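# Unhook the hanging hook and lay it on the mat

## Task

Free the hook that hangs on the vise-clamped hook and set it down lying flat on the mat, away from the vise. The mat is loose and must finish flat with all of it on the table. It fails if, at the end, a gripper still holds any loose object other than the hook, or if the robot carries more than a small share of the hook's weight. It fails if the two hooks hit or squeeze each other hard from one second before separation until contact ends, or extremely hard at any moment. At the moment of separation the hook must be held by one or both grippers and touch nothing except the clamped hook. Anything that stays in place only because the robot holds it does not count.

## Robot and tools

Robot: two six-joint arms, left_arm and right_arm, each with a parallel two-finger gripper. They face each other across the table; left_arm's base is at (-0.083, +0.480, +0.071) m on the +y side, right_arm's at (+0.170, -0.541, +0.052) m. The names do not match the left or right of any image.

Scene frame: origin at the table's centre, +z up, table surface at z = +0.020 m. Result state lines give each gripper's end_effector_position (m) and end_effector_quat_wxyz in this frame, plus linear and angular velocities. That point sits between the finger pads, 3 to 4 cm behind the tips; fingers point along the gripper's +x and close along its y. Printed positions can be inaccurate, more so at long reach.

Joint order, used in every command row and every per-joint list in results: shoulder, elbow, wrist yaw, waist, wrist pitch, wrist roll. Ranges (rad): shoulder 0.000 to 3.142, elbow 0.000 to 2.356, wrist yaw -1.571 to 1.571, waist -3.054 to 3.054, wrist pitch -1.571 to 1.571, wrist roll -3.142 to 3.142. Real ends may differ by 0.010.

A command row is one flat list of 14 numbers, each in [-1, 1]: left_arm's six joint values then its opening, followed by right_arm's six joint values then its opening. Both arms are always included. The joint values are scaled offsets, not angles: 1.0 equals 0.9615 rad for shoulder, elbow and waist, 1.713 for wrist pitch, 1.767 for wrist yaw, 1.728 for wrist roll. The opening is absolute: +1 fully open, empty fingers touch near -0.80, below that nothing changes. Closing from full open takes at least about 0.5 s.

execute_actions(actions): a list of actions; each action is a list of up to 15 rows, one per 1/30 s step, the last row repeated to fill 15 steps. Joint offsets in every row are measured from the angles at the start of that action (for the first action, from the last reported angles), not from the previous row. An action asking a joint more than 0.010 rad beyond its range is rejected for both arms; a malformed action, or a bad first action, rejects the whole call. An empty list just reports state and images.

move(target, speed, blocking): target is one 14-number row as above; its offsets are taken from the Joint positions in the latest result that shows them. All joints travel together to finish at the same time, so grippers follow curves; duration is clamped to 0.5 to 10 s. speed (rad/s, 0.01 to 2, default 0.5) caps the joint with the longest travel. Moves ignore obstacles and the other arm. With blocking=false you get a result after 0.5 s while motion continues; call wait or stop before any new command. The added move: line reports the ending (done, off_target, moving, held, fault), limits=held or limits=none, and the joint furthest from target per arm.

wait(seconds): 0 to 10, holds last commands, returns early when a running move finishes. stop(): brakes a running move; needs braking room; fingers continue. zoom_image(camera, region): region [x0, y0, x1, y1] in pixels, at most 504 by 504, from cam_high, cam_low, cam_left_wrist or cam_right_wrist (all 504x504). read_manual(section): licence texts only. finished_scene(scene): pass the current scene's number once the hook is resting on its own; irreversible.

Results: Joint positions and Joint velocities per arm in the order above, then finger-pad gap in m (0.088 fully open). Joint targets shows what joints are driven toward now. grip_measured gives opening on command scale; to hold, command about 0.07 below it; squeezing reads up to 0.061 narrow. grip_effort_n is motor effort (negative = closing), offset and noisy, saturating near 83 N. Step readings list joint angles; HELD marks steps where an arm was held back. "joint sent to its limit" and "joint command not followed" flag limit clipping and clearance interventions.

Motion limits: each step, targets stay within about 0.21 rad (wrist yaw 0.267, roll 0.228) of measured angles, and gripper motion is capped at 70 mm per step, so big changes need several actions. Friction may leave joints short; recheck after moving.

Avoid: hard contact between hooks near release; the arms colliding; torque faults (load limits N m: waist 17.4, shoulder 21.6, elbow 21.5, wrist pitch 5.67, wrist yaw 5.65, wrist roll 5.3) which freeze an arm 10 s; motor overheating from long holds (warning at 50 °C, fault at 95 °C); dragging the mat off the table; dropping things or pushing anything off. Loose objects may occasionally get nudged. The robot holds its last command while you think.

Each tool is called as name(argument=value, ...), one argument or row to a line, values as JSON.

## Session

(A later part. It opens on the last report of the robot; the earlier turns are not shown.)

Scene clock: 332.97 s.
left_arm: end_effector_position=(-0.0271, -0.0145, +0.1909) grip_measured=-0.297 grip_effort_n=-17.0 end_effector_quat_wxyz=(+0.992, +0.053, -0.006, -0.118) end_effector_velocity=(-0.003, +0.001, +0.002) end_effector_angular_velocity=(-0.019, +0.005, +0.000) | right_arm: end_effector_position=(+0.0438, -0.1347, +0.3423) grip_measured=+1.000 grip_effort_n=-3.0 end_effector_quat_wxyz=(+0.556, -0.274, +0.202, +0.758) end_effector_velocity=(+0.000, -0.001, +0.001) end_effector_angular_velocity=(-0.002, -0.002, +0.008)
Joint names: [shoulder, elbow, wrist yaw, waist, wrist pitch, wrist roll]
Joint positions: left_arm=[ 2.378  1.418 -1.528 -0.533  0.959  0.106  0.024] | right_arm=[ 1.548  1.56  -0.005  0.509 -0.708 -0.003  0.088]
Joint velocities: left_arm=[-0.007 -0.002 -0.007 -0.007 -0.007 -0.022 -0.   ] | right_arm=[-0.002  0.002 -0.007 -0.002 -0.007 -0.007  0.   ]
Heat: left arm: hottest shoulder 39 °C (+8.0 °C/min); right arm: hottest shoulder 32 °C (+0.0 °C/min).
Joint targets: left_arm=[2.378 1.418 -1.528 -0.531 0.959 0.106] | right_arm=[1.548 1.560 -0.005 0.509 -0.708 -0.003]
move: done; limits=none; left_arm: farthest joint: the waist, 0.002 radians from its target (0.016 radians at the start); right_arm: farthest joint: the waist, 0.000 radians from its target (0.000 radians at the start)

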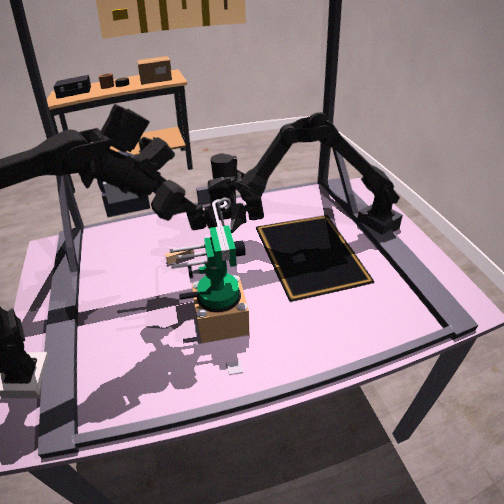

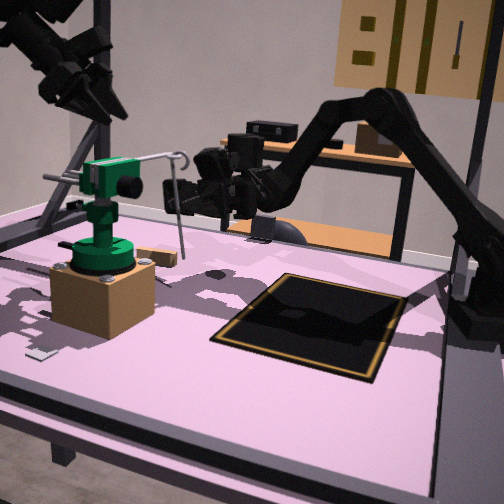

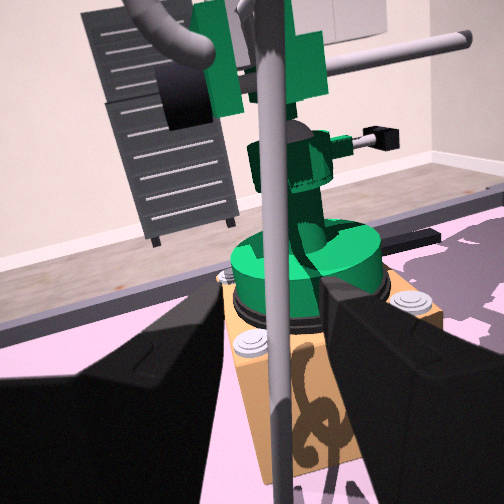

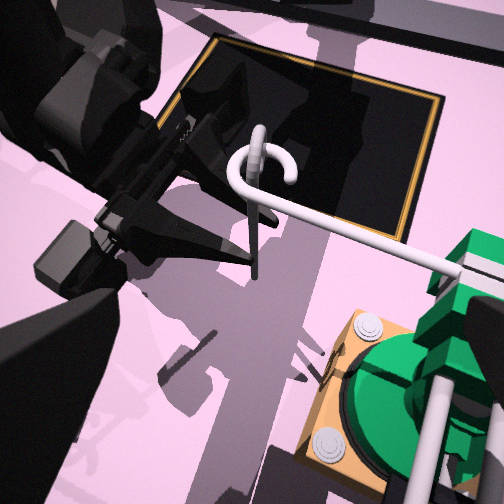

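execute_actions(
  actions=[
    [[0,0,0,0,0,0,-0.4,0,0,0,0,0,0,1.0],[0,0,0,0,0,0,-0.45,0,0,0,0,0,0,1.0],[0,0,0,0,0,0,-0.5,0,0,0,0,0,0,1.0],[0,0,0,0,0,0,-0.53,0,0,0,0,0,0,1.0],[0,0,0,0,0,0,-0.56,0,0,0,0,0,0,1.0],[0,0,0,0,0,0,-0.58,0,0,0,0,0,0,1.0],[0,0,0,0,0,0,-0.6,0,0,0,0,0,0,1.0],[0,0,0,0,0,0,-0.62,0,0,0,0,0,0,1.0]],
    [[0,0,0,0,0,0,-0.635,0,0,0,0,0,0,1.0],[0,0,0,0,0,0,-0.65,0,0,0,0,0,0,1.0],[0,0,0,0,0,0,-0.665,0,0,0,0,0,0,1.0],[0,0,0,0,0,0,-0.68,0,0,0,0,0,0,1.0],[0,0,0,0,0,0,-0.695,0,0,0,0,0,0,1.0],[0,0,0,0,0,0,-0.71,0,0,0,0,0,0,1.0],[0,0,0,0,0,0,-0.725,0,0,0,0,0,0,1.0],[0,0,0,0,0,0,-0.74,0,0,0,0,0,0,1.0],[0,0,0,0,0,0,-0.75,0,0,0,0,0,0,1.0]],
  ],
)

Scene clock: 342.43 s.
left_arm: end_effector_position=(-0.0271, -0.0145, +0.1909) grip_measured=-0.734 grip_effort_n=-77.0 end_effector_quat_wxyz=(+0.992, +0.053, -0.006, -0.118) end_effector_velocity=(-0.001, +0.001, +0.003) end_effector_angular_velocity=(-0.019, +0.004, +0.005) | right_arm: end_effector_position=(+0.0438, -0.1347, +0.3423) grip_measured=+1.000 grip_effort_n=-3.5 end_effector_quat_wxyz=(+0.556, -0.274, +0.202, +0.758) end_effector_velocity=(+0.000, -0.001, -0.003) end_effector_angular_velocity=(-0.014, +0.004, +0.014)
Joint names: [shoulder, elbow, wrist yaw, waist, wrist pitch, wrist roll]
Joint positions: left_arm=[ 2.378  1.418 -1.528 -0.533  0.959  0.106  0.003] | right_arm=[ 1.548  1.56  -0.005  0.509 -0.708 -0.003  0.088]
Joint velocities: left_arm=[-0.007 -0.002 -0.007 -0.002  0.007 -0.007 -0.001] | right_arm=[ 0.002 -0.002 -0.022 -0.007 -0.007 -0.007  0.   ]
Heat: left arm: hottest shoulder 40 °C (+8.1 °C/min); right arm: hottest shoulder 32 °C (+0.0 °C/min).
Joint targets: left_arm=[2.378 1.418 -1.528 -0.533 0.959 0.106] | right_arm=[1.548 1.560 -0.005 0.509 -0.708 -0.003]
Step readings (joint positions; steps 1 to 15: 1st action; 16 to 30: 2nd action):
0: left_arm=[2.378 1.418 -1.528 -0.533 0.959 0.106] | right_arm=[1.548 1.560 -0.005 0.509 -0.708 -0.003]
1: left_arm=[2.378 1.418 -1.528 -0.533 0.959 0.106] | right_arm=[1.548 1.560 -0.005 0.509 -0.708 -0.003]
2: left_arm=[2.378 1.418 -1.528 -0.533 0.959 0.106] | right_arm=[1.548 1.560 -0.005 0.509 -0.708 -0.003]
4: left_arm=[2.378 1.418 -1.528 -0.533 0.959 0.106] | right_arm=[1.548 1.560 -0.005 0.509 -0.708 -0.003]
8: left_arm=[2.378 1.418 -1.528 -0.533 0.959 0.106] | right_arm=[1.548 1.560 -0.005 0.509 -0.708 -0.003]
15: left_arm=[2.378 1.418 -1.528 -0.533 0.959 0.106] | right_arm=[1.548 1.560 -0.005 0.509 -0.708 -0.003]
16: left_arm=[2.378 1.418 -1.528 -0.533 0.959 0.106] | right_arm=[1.548 1.560 -0.005 0.509 -0.708 -0.003]
17: left_arm=[2.378 1.418 -1.528 -0.533 0.959 0.106] | right_arm=[1.548 1.560 -0.005 0.509 -0.708 -0.003]
19: left_arm=[2.378 1.418 -1.528 -0.533 0.959 0.106] | right_arm=[1.548 1.560 -0.005 0.509 -0.708 -0.003]
23: left_arm=[2.378 1.418 -1.528 -0.533 0.959 0.106] | right_arm=[1.548 1.560 -0.005 0.509 -0.708 -0.003]
30: Joint positions above

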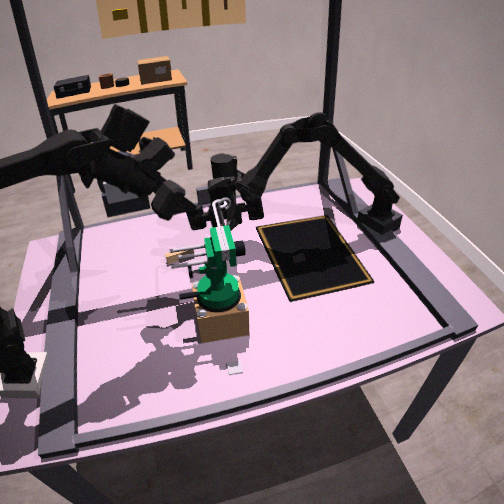

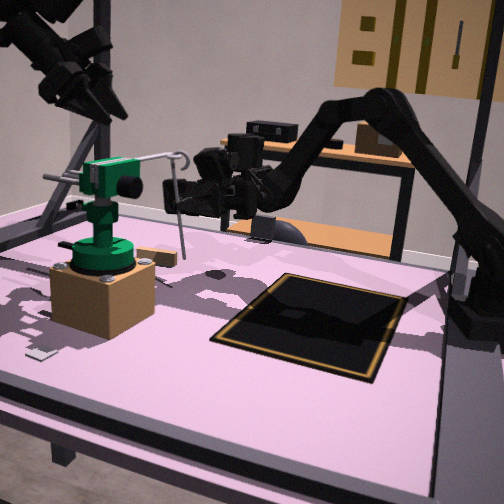

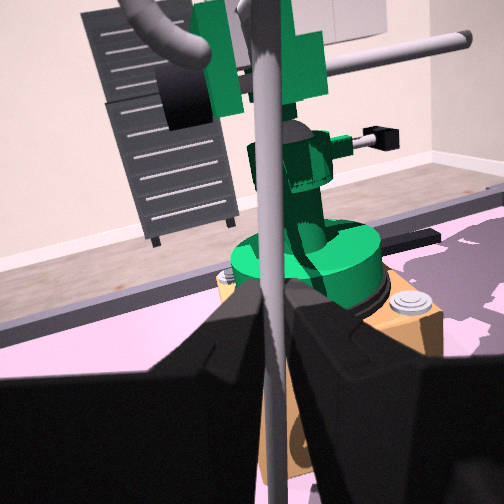

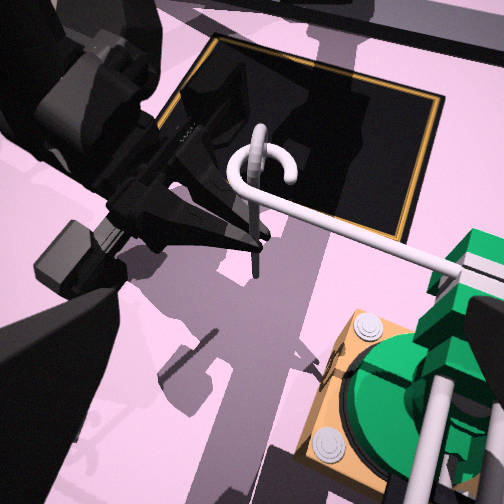

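zoom_image(
  camera="cam_right_wrist",
  region=[200, 110, 340, 250],
)

zoom_image(
  camera="cam_low",
  region=[145, 135, 215, 205],
)

Region (200, 110, 340, 250) of cam_right_wrist's 504x504 image, scaled by 3.600, with more detail than that image has.

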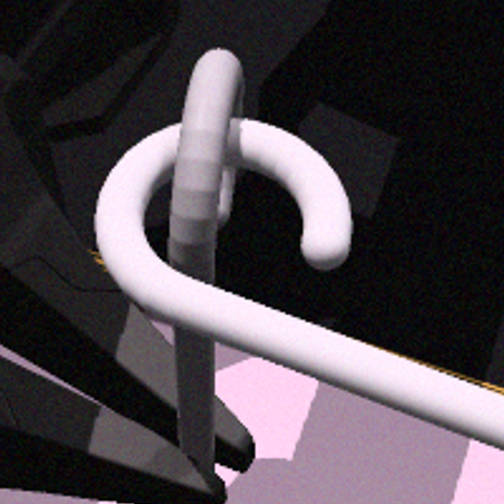

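Region (145, 135, 215, 205) of cam_low's 504x504 image, scaled by 7.200, with more detail than that image has.

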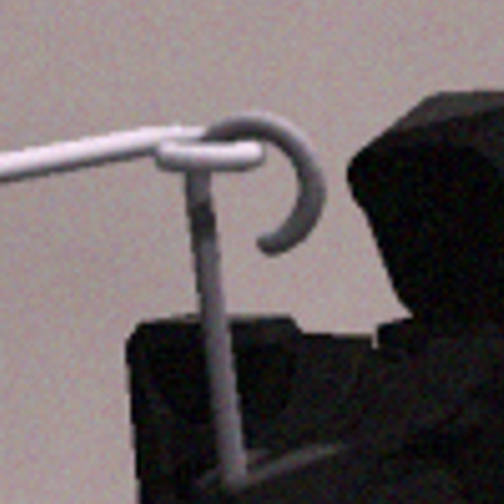

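move(
  target=[-0.0229,0.002,0,0,-0.014,0,-0.75,0,0,0,0,0,0,1.0],
  speed=0.03,
)

Scene clock: 358.10 s.
left_arm: end_effector_position=(-0.0271, -0.0144, +0.1911) grip_measured=-0.737 grip_effort_n=-80.2 end_effector_quat_wxyz=(+0.991, +0.062, -0.007, -0.118) end_effector_velocity=(-0.002, -0.004, +0.000) end_effector_angular_velocity=(+0.010, -0.001, -0.024) | right_arm: end_effector_position=(+0.0438, -0.1347, +0.3423) grip_measured=+1.000 grip_effort_n=-3.5 end_effector_quat_wxyz=(+0.556, -0.274, +0.202, +0.758) end_effector_velocity=(-0.002, -0.002, -0.001) end_effector_angular_velocity=(-0.010, +0.008, +0.003)
Joint names: [shoulder, elbow, wrist yaw, waist, wrist pitch, wrist roll]
Joint positions: left_arm=[ 2.374  1.418 -1.528 -0.533  0.938  0.106  0.003] | right_arm=[ 1.548  1.56  -0.005  0.509 -0.708 -0.003  0.088]
Joint velocities: left_arm=[-0.002  0.002  0.022 -0.002 -0.022 -0.007 -0.   ] | right_arm=[-0.002 -0.002 -0.007  0.002 -0.007  0.007  0.   ]
Heat: left arm: hottest shoulder 41 °C (+7.1 °C/min); right arm: hottest shoulder 33 °C (+1.0 °C/min).
Joint targets: left_arm=[2.356 1.420 -1.528 -0.533 0.936 0.106] | right_arm=[1.548 1.560 -0.005 0.509 -0.708 -0.003]
move: off_target (left_arm); limits=none; left_arm: farthest joint: the shoulder, 0.018 radians from its target (0.022 radians at the start); right_arm: farthest joint: the waist, 0.000 radians from its target (0.000 radians at the start)

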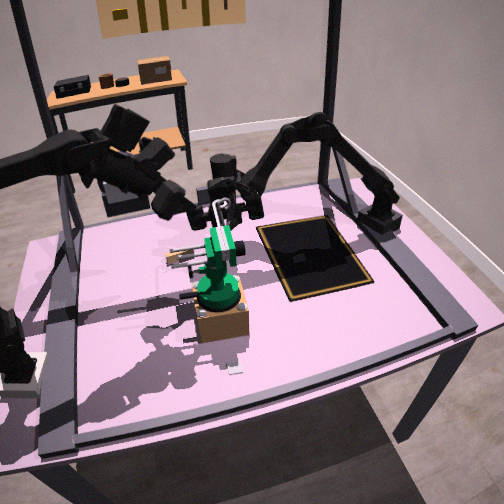

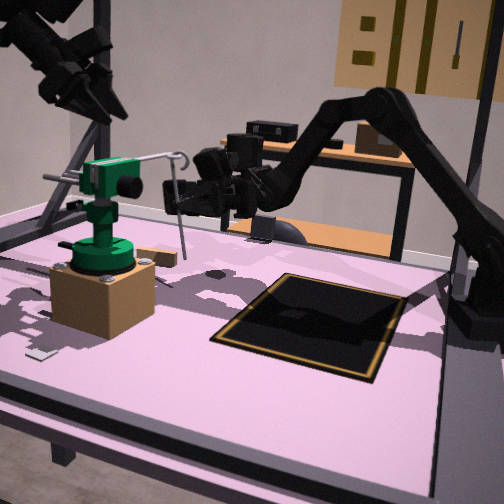

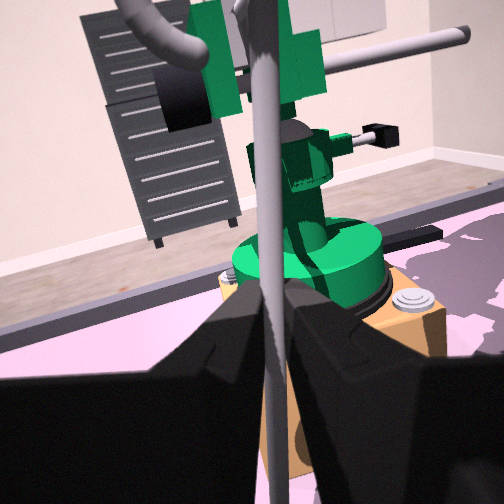

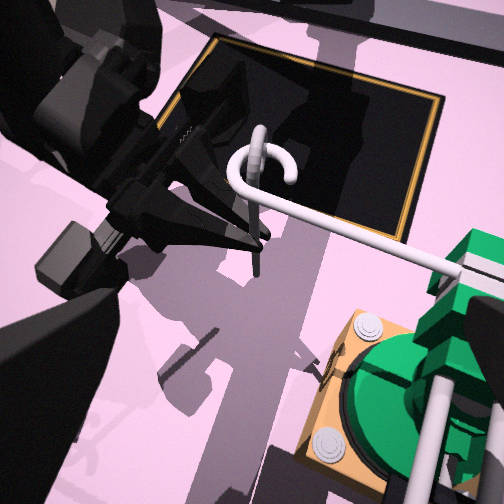

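move(
  target=[-0.033,0,0,0,0,0,-0.75,0,0,0,0,0,0,1.0],
  speed=0.03,
)

Scene clock: 374.57 s.
left_arm: end_effector_position=(-0.0270, -0.0141, +0.1969) grip_measured=-0.737 grip_effort_n=-80.2 end_effector_quat_wxyz=(+0.991, +0.056, -0.006, -0.118) end_effector_velocity=(-0.000, +0.004, -0.001) end_effector_angular_velocity=(+0.019, -0.004, +0.020) | right_arm: end_effector_position=(+0.0438, -0.1347, +0.3423) grip_measured=+1.000 grip_effort_n=-3.0 end_effector_quat_wxyz=(+0.556, -0.274, +0.202, +0.758) end_effector_velocity=(-0.002, -0.002, -0.001) end_effector_angular_velocity=(-0.009, +0.006, +0.019)
Joint names: [shoulder, elbow, wrist yaw, waist, wrist pitch, wrist roll]
Joint positions: left_arm=[ 2.361  1.418 -1.528 -0.533  0.937  0.106  0.003] | right_arm=[ 1.548  1.56  -0.005  0.509 -0.708 -0.003  0.088]
Joint velocities: left_arm=[-0.002 -0.007 -0.022 -0.002 -0.007  0.007 -0.   ] | right_arm=[-0.002 -0.002 -0.022 -0.002 -0.007 -0.007  0.   ]
Heat: left arm: hottest shoulder 45 °C (+8.0 °C/min); right arm: hottest shoulder 33 °C (+1.0 °C/min).
Joint targets: left_arm=[2.342 1.418 -1.528 -0.533 0.937 0.106] | right_arm=[1.548 1.560 -0.005 0.509 -0.708 -0.003]
move: off_target (left_arm); limits=none; left_arm: farthest joint: the shoulder, 0.019 radians from its target (0.031 radians at the start); right_arm: farthest joint: the waist, 0.000 radians from its target (0.000 radians at the start)

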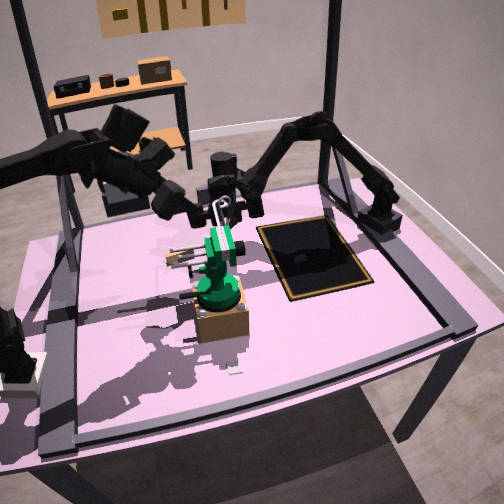

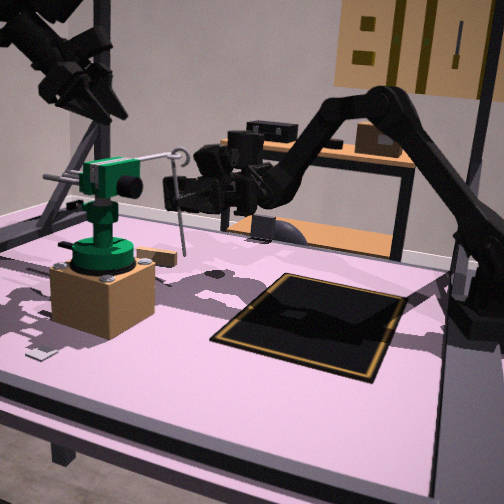

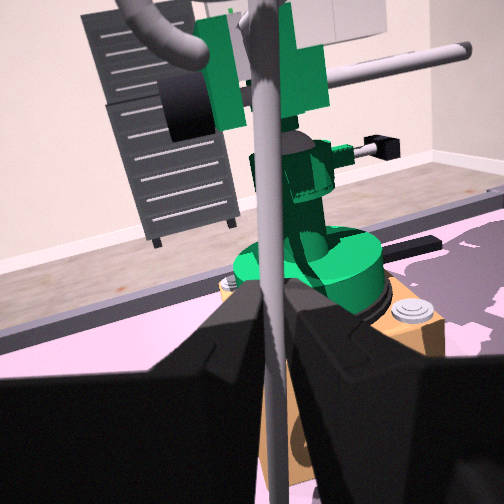

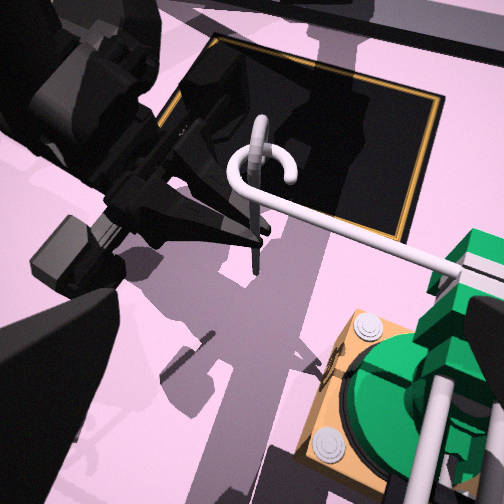

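zoom_image(
  camera="cam_right_wrist",
  region=[215, 105, 315, 205],
)

zoom_image(
  camera="cam_low",
  region=[155, 138, 205, 188],
)

zoom_image(
  camera="cam_high",
  region=[205, 190, 245, 230],
)

Region (215, 105, 315, 205) of cam_right_wrist's 504x504 image, scaled by 5.040, with more detail than that image has.

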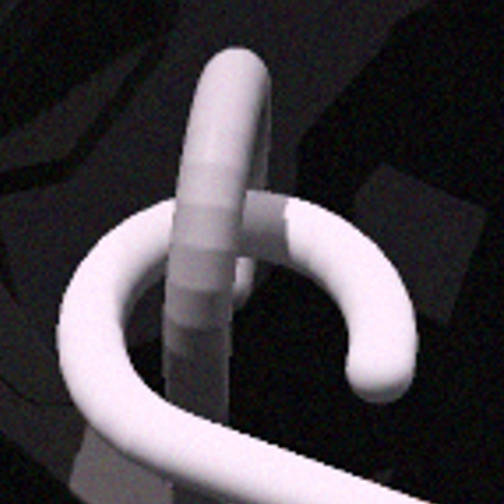

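Region (155, 138, 205, 188) of cam_low's 504x504 image, scaled by 10.080, with more detail than that image has.

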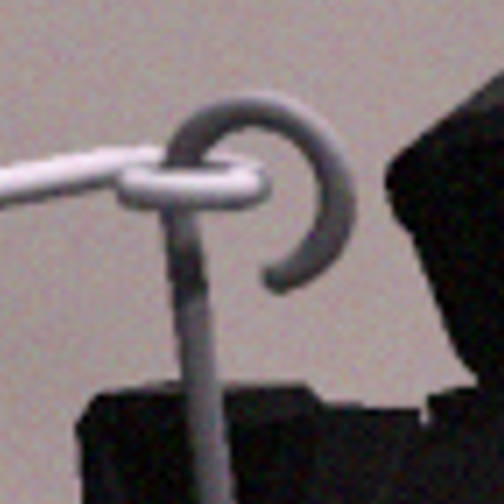

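Region (205, 190, 245, 230) of cam_high's 504x504 image, scaled by 12.600, with more detail than that image has.

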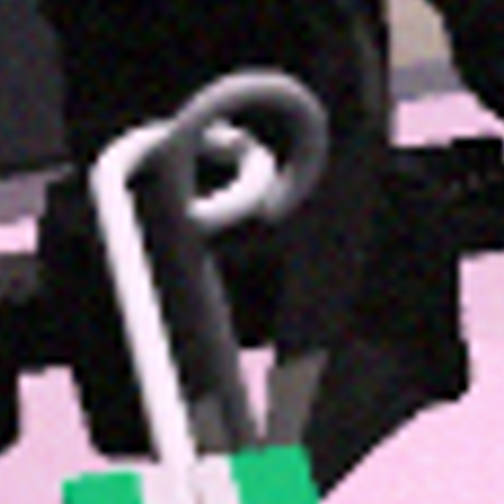

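move(
  target=[0,0,0.017,0.015,0,0,-0.75,0,0,0,0,0,0,1.0],
  speed=0.03,
)

Scene clock: 411.13 s.
left_arm: end_effector_position=(-0.0222, -0.0175, +0.1969) grip_measured=-0.737 grip_effort_n=-80.2 end_effector_quat_wxyz=(+0.991, +0.056, -0.007, -0.125) end_effector_velocity=(-0.003, +0.001, +0.001) end_effector_angular_velocity=(-0.000, -0.001, -0.000) | right_arm: end_effector_position=(+0.0438, -0.1347, +0.3423) grip_measured=+1.000 grip_effort_n=-3.5 end_effector_quat_wxyz=(+0.556, -0.274, +0.202, +0.758) end_effector_velocity=(-0.000, +0.000, +0.001) end_effector_angular_velocity=(+0.007, +0.001, +0.008)
Joint names: [shoulder, elbow, wrist yaw, waist, wrist pitch, wrist roll]
Joint positions: left_arm=[ 2.361  1.418 -1.501 -0.522  0.937  0.106  0.003] | right_arm=[ 1.548  1.56  -0.005  0.509 -0.708 -0.003  0.088]
Joint velocities: left_arm=[-0.002 -0.002 -0.007 -0.007  0.007  0.007 -0.   ] | right_arm=[-0.002 -0.002 -0.007 -0.002  0.007 -0.007  0.   ]
Heat: left arm: hottest shoulder 50 °C (+10.1 °C/min); right arm: hottest shoulder 33 °C (+0.0 °C/min). Fold the left arm in close to its base before you think long.
Joint targets: left_arm=[2.361 1.418 -1.498 -0.519 0.937 0.106] | right_arm=[1.548 1.560 -0.005 0.509 -0.708 -0.003]
MOTOR HOT: a motor of the left arm reached 50 °C. Now the hottest motor of the left arm, the shoulder, reports 50 °C. The temperature limit of the motors' drives, at which the controller stops that arm, is 95 °C. To cool a motor, set the load down, stop pushing, or move to a pose that needs little force.
move: done; limits=none; left_arm: farthest joint: the waist, 0.003 radians from its target (0.015 radians at the start); right_arm: farthest joint: the waist, 0.000 radians from its target (0.000 radians at the start)

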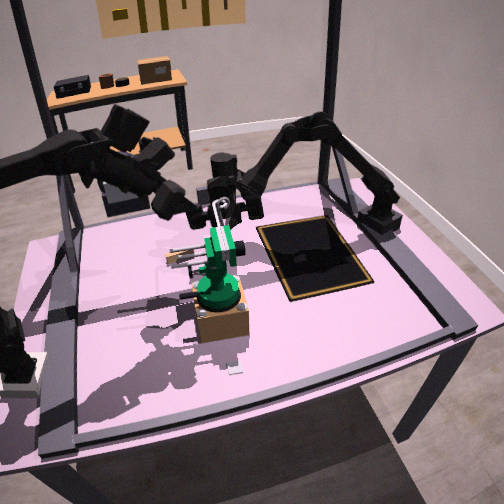

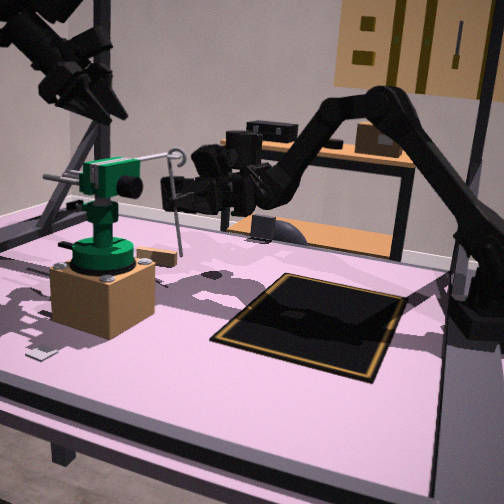

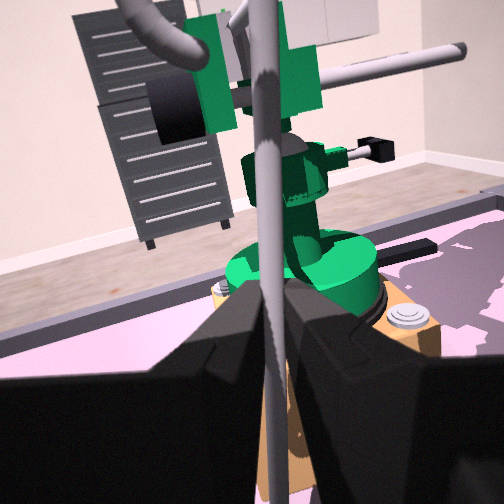

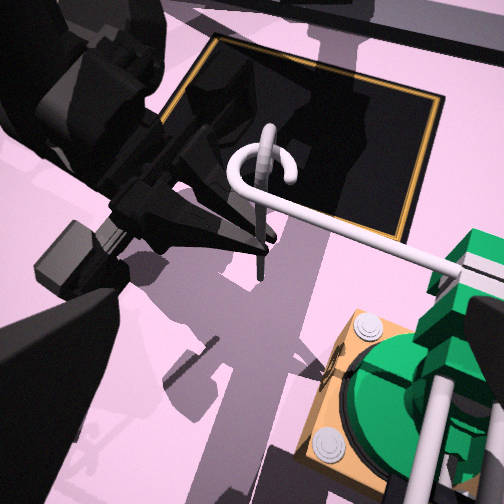

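zoom_image(
  camera="cam_right_wrist",
  region=[215, 105, 315, 205],
)

zoom_image(
  camera="cam_high",
  region=[205, 190, 245, 230],
)

Region (215, 105, 315, 205) of cam_right_wrist's 504x504 image, scaled by 5.040, with more detail than that image has.

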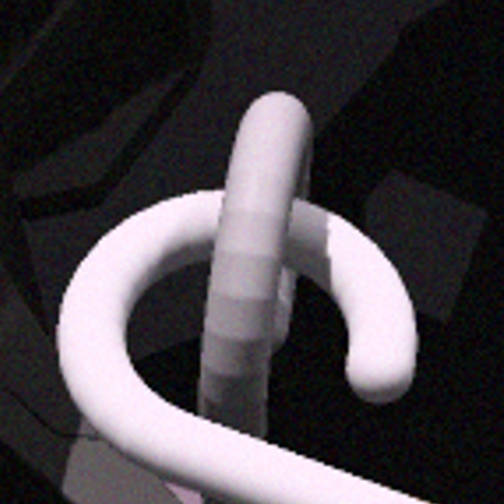

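Region (205, 190, 245, 230) of cam_high's 504x504 image, scaled by 12.600, with more detail than that image has.

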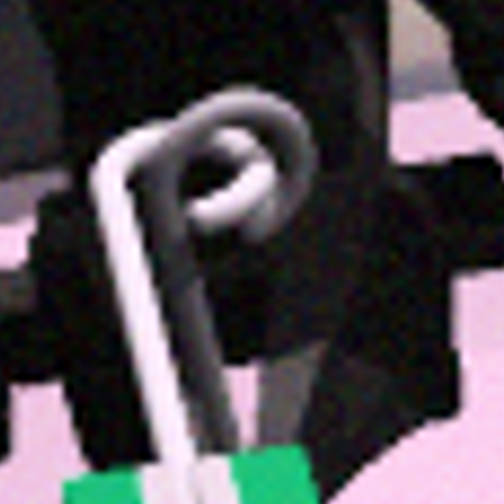

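move(
  target=[0,0,0.0097,0.021,0,0,-0.75,0,0,0,0,0,0,1.0],
  speed=0.03,
)

zoom_image(
  camera="cam_right_wrist",
  region=[215, 105, 315, 205],
)

zoom_image(
  camera="cam_high",
  region=[205, 190, 245, 230],
)

Scene clock: 426.60 s.
left_arm: end_effector_position=(-0.0136, -0.0184, +0.1969) grip_measured=-0.737 grip_effort_n=-80.2 end_effector_quat_wxyz=(+0.991, +0.056, -0.007, -0.124) end_effector_velocity=(-0.001, +0.001, -0.000) end_effector_angular_velocity=(-0.014, +0.004, +0.005) | right_arm: end_effector_position=(+0.0438, -0.1347, +0.3423) grip_measured=+1.000 grip_effort_n=-3.5 end_effector_quat_wxyz=(+0.556, -0.274, +0.202, +0.758) end_effector_velocity=(+0.000, -0.002, -0.001) end_effector_angular_velocity=(-0.010, +0.008, -0.002)
Joint names: [shoulder, elbow, wrist yaw, waist, wrist pitch, wrist roll]
Joint positions: left_arm=[ 2.361  1.418 -1.486 -0.503  0.937  0.106  0.003] | right_arm=[ 1.548  1.56  -0.005  0.509 -0.708 -0.003  0.088]
Joint velocities: left_arm=[-0.002 -0.002 -0.007 -0.002 -0.007 -0.022 -0.   ] | right_arm=[-0.002 -0.002 -0.007 -0.002 -0.007  0.007  0.   ]
Heat: left arm: hottest shoulder 48 °C (+5.0 °C/min); right arm: hottest shoulder 33 °C (+0.0 °C/min). Fold the left arm in close to its base before you think long.
Joint targets: left_arm=[2.361 1.418 -1.484 -0.501 0.937 0.106] | right_arm=[1.548 1.560 -0.005 0.509 -0.708 -0.003]
MOTOR HOT: still on. Now the hottest motor of the left arm, the shoulder, reports 48 °C; a drive's own limit is 95 °C.
move: done; limits=none; left_arm: farthest joint: the wrist yaw, 0.002 radians from its target (0.017 radians at the start); right_arm: farthest joint: the waist, 0.000 radians from its target (0.000 radians at the start)

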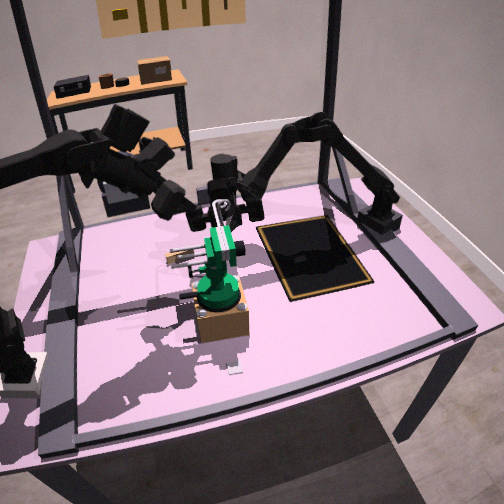

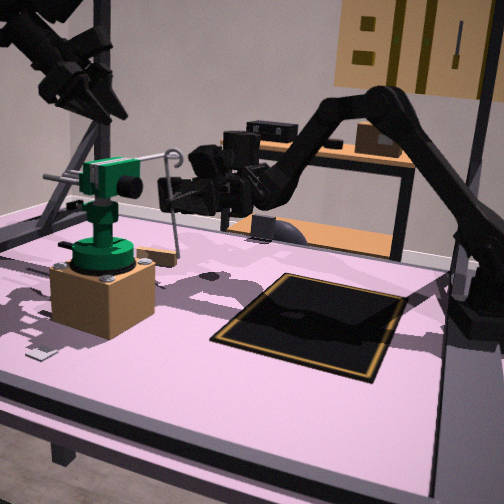

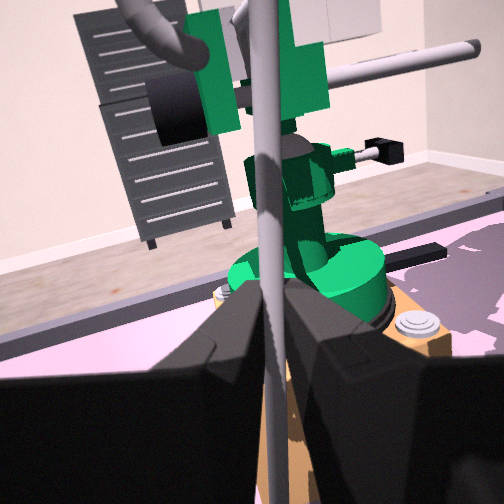

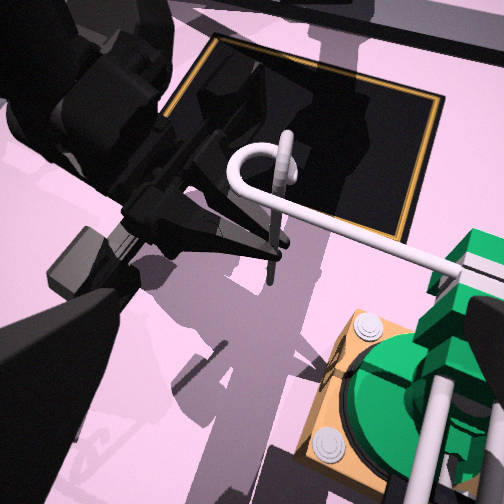

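Region (215, 105, 315, 205) of cam_right_wrist's 504x504 image, scaled by 5.040, with more detail than that image has.

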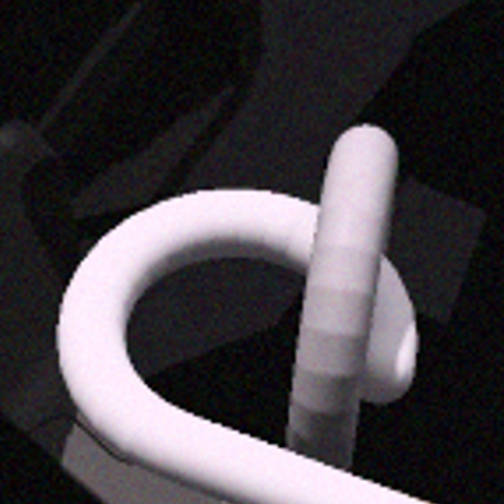

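Region (205, 190, 245, 230) of cam_high's 504x504 image, scaled by 12.600, with more detail than that image has.

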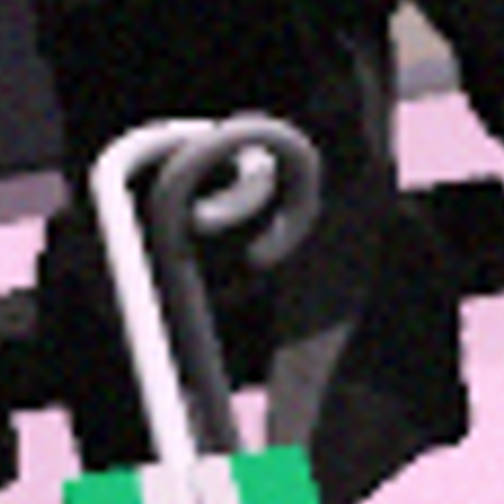

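move(
  target=[0,0,0.0085,0.017,0,0,-0.75,0,0,0,0,0,0,1.0],
  speed=0.02,
)

zoom_image(
  camera="cam_right_wrist",
  region=[225, 110, 325, 210],
)

zoom_image(
  camera="cam_high",
  region=[205, 190, 245, 230],
)

Scene clock: 441.03 s.
left_arm: end_effector_position=(-0.0072, -0.0192, +0.1969) grip_measured=-0.737 grip_effort_n=-80.2 end_effector_quat_wxyz=(+0.991, +0.056, -0.007, -0.123) end_effector_velocity=(-0.001, -0.001, -0.000) end_effector_angular_velocity=(-0.014, +0.004, -0.010) | right_arm: end_effector_position=(+0.0438, -0.1347, +0.3423) grip_measured=+1.000 grip_effort_n=-3.0 end_effector_quat_wxyz=(+0.556, -0.274, +0.202, +0.758) end_effector_velocity=(+0.000, -0.002, -0.001) end_effector_angular_velocity=(-0.007, -0.003, +0.008)
Joint names: [shoulder, elbow, wrist yaw, waist, wrist pitch, wrist roll]
Joint positions: left_arm=[ 2.361  1.418 -1.474 -0.49   0.937  0.106  0.003] | right_arm=[ 1.548  1.56  -0.005  0.509 -0.708 -0.003  0.088]
Joint velocities: left_arm=[-0.002 -0.002  0.007 -0.002 -0.007 -0.022 -0.   ] | right_arm=[-0.002 -0.002 -0.007 -0.002 -0.007 -0.007  0.   ]
Heat: left arm: hottest shoulder 47 °C (+1.0 °C/min); right arm: hottest shoulder 33 °C (+0.0 °C/min).
Joint targets: left_arm=[2.361 1.418 -1.471 -0.487 0.937 0.106] | right_arm=[1.548 1.560 -0.005 0.509 -0.708 -0.003]
MOTOR HOT: cleared. Now the hottest motor of the left arm, the shoulder, reports 47 °C.
move: done; limits=none; left_arm: farthest joint: the waist, 0.003 radians from its target (0.017 radians at the start); right_arm: farthest joint: the waist, 0.000 radians from its target (0.000 radians at the start)

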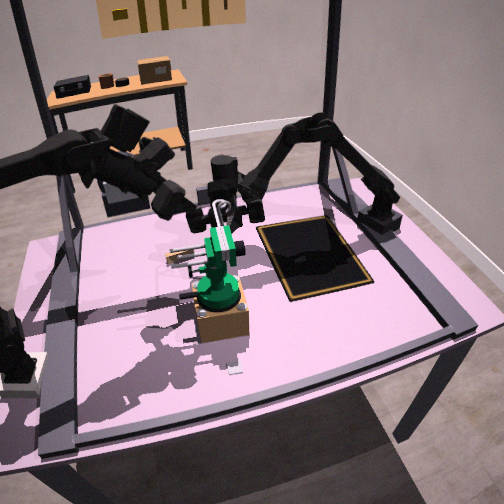

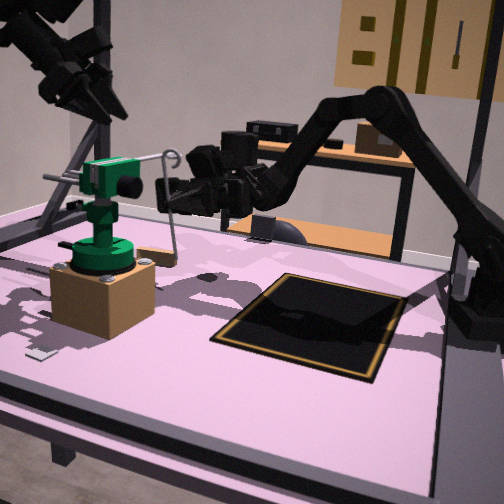

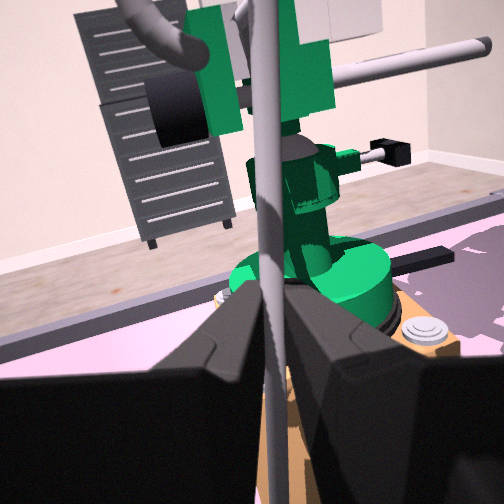

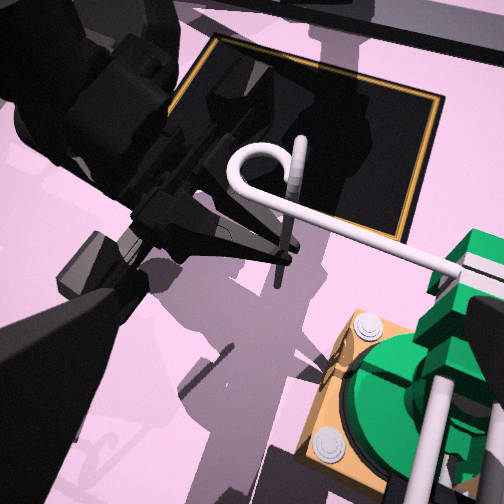

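Region (225, 110, 325, 210) of cam_right_wrist's 504x504 image, scaled by 5.040, with more detail than that image has.

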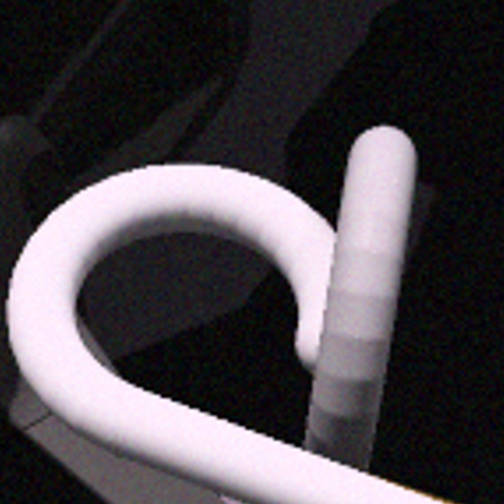

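Region (205, 190, 245, 230) of cam_high's 504x504 image, scaled by 12.600, with more detail than that image has.

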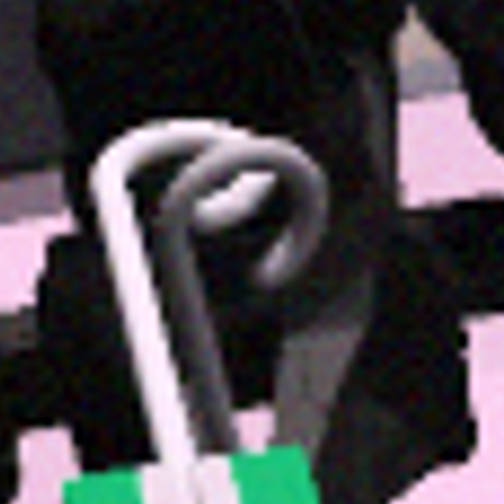

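move(
  target=[0,0,0.0097,0.021,0,0,-0.75,0,0,0,0,0,0,1.0],
  speed=0.02,
)

zoom_image(
  camera="cam_right_wrist",
  region=[225, 110, 345, 230],
)

zoom_image(
  camera="cam_high",
  region=[205, 190, 245, 230],
)

Scene clock: 448.00 s.
left_arm: end_effector_position=(+0.0012, -0.0199, +0.1969) grip_measured=-0.737 grip_effort_n=-80.2 end_effector_quat_wxyz=(+0.991, +0.056, -0.006, -0.121) end_effector_velocity=(-0.001, +0.001, -0.000) end_effector_angular_velocity=(+0.000, +0.001, +0.005) | right_arm: end_effector_position=(+0.0438, -0.1347, +0.3423) grip_measured=+1.000 grip_effort_n=-3.5 end_effector_quat_wxyz=(+0.556, -0.274, +0.202, +0.758) end_effector_velocity=(+0.002, +0.000, +0.003) end_effector_angular_velocity=(+0.018, -0.017, +0.006)
Joint names: [shoulder, elbow, wrist yaw, waist, wrist pitch, wrist roll]
Joint positions: left_arm=[ 2.361  1.418 -1.459 -0.472  0.937  0.106  0.003] | right_arm=[ 1.548  1.56  -0.005  0.509 -0.708 -0.003  0.088]
Joint velocities: left_arm=[-0.002 -0.002 -0.007 -0.002 -0.007 -0.007 -0.   ] | right_arm=[-0.007 -0.002  0.007 -0.002  0.007 -0.022  0.   ]
Heat: left arm: hottest shoulder 47 °C (+0.0 °C/min); right arm: hottest shoulder 34 °C (+1.0 °C/min).
Joint targets: left_arm=[2.361 1.418 -1.456 -0.469 0.937 0.106] | right_arm=[1.548 1.560 -0.005 0.509 -0.708 -0.003]
move: done; limits=none; left_arm: farthest joint: the waist, 0.002 radians from its target (0.020 radians at the start); right_arm: farthest joint: the waist, 0.000 radians from its target (0.000 radians at the start)

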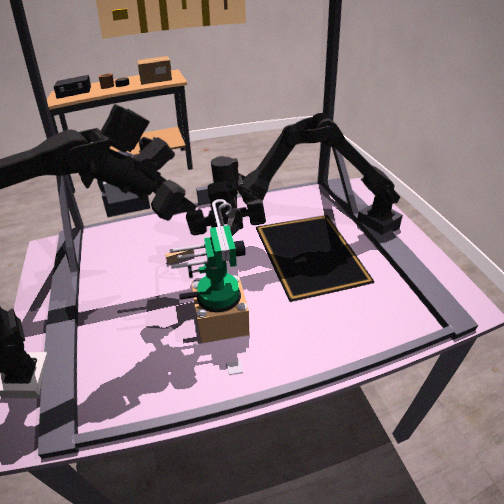

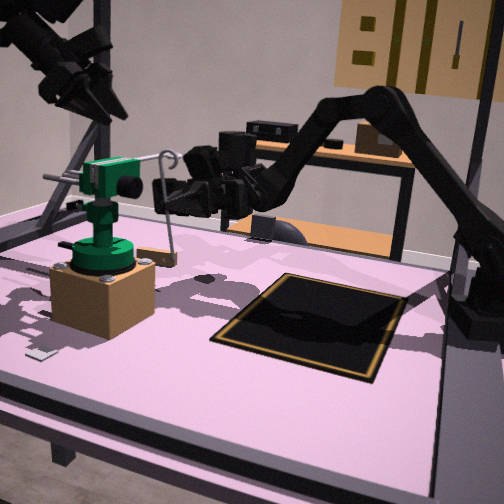

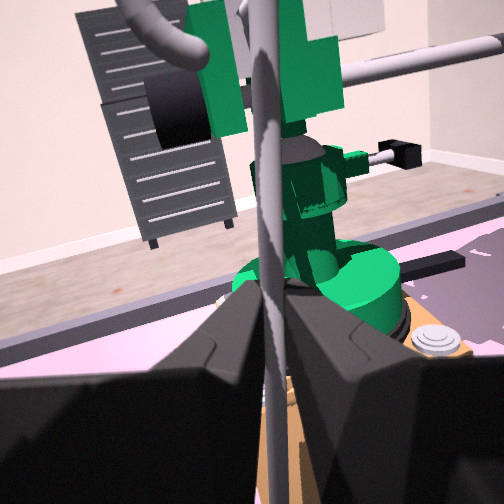

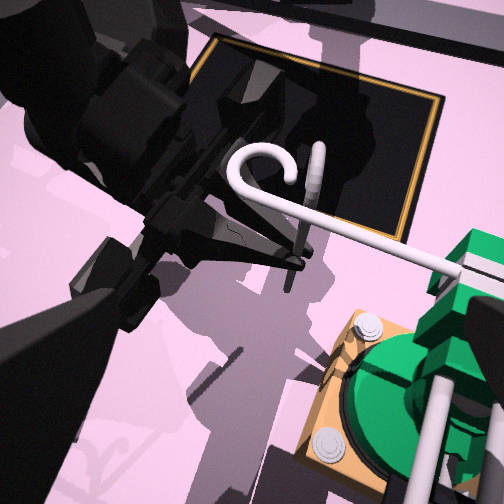

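Region (225, 110, 345, 230) of cam_right_wrist's 504x504 image, scaled by 4.200, with more detail than that image has.

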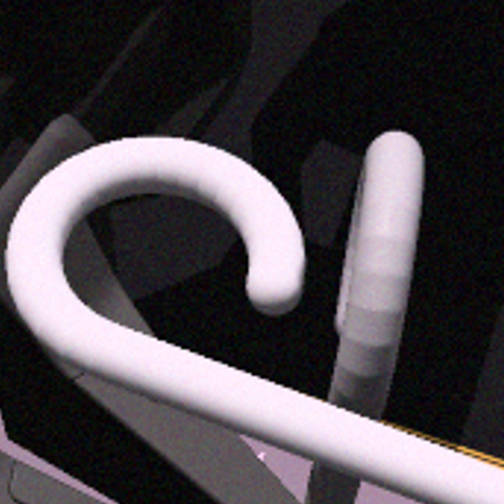

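Region (205, 190, 245, 230) of cam_high's 504x504 image, scaled by 12.600, with more detail than that image has.

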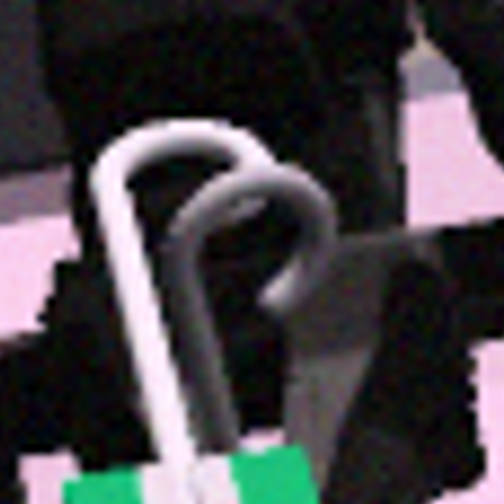

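move(
  target=[-0.651,-0.539,0,0,-0.061,0,-0.75,0,0,0,0,0,0,1.0],
  speed=0.35,
)

Scene clock: 486.87 s.
left_arm: end_effector_position=(+0.0177, +0.1047, +0.2904) grip_measured=-0.737 grip_effort_n=-80.2 end_effector_quat_wxyz=(+0.991, +0.058, -0.007, -0.121) end_effector_velocity=(-0.002, +0.000, -0.000) end_effector_angular_velocity=(+0.010, -0.001, +0.000) | right_arm: end_effector_position=(+0.0438, -0.1347, +0.3423) grip_measured=+1.000 grip_effort_n=-3.5 end_effector_quat_wxyz=(+0.556, -0.274, +0.202, +0.758) end_effector_velocity=(+0.000, -0.002, -0.001) end_effector_angular_velocity=(-0.007, -0.003, +0.008)
Joint names: [shoulder, elbow, wrist yaw, waist, wrist pitch, wrist roll]
Joint positions: left_arm=[ 1.749  0.905 -1.459 -0.472  0.834  0.106  0.003] | right_arm=[ 1.548  1.56  -0.005  0.509 -0.708 -0.003  0.088]
Joint velocities: left_arm=[-0.002  0.002 -0.007 -0.007 -0.022 -0.007 -0.   ] | right_arm=[-0.002 -0.002 -0.007 -0.002 -0.007 -0.007  0.   ]
Heat: left arm: hottest shoulder 47 °C (-1.0 °C/min); right arm: hottest shoulder 34 °C (+1.0 °C/min).
Joint targets: left_arm=[1.735 0.900 -1.459 -0.472 0.833 0.106] | right_arm=[1.548 1.560 -0.005 0.509 -0.708 -0.003]
move: off_target (left_arm); limits=none; left_arm: farthest joint: the shoulder, 0.014 radians from its target (0.626 radians at the start); right_arm: farthest joint: the waist, 0.000 radians from its target (0.000 radians at the start)

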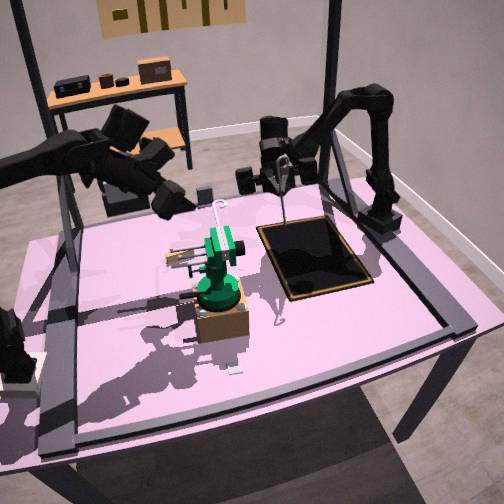

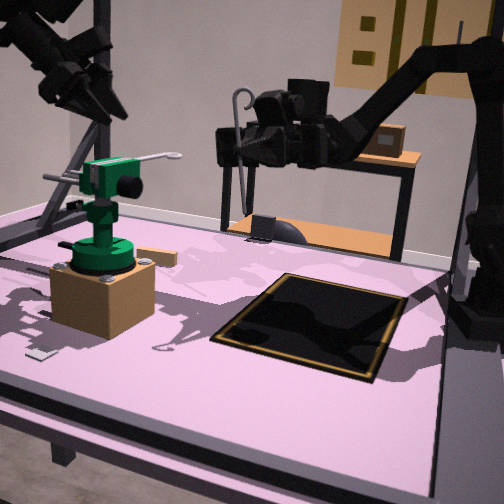

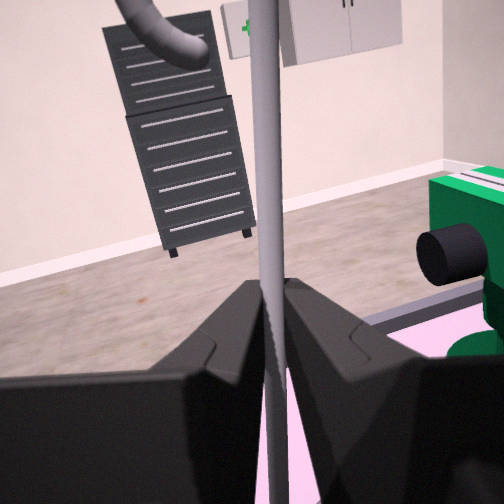

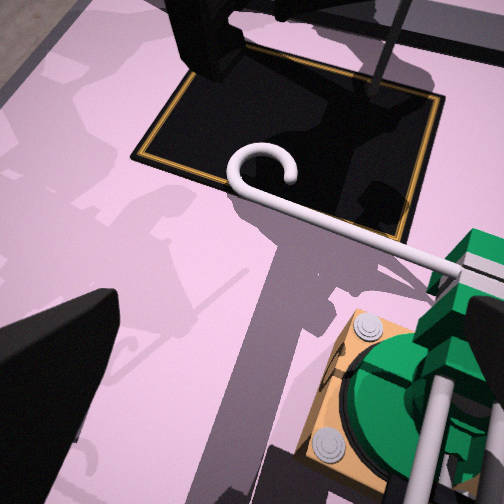

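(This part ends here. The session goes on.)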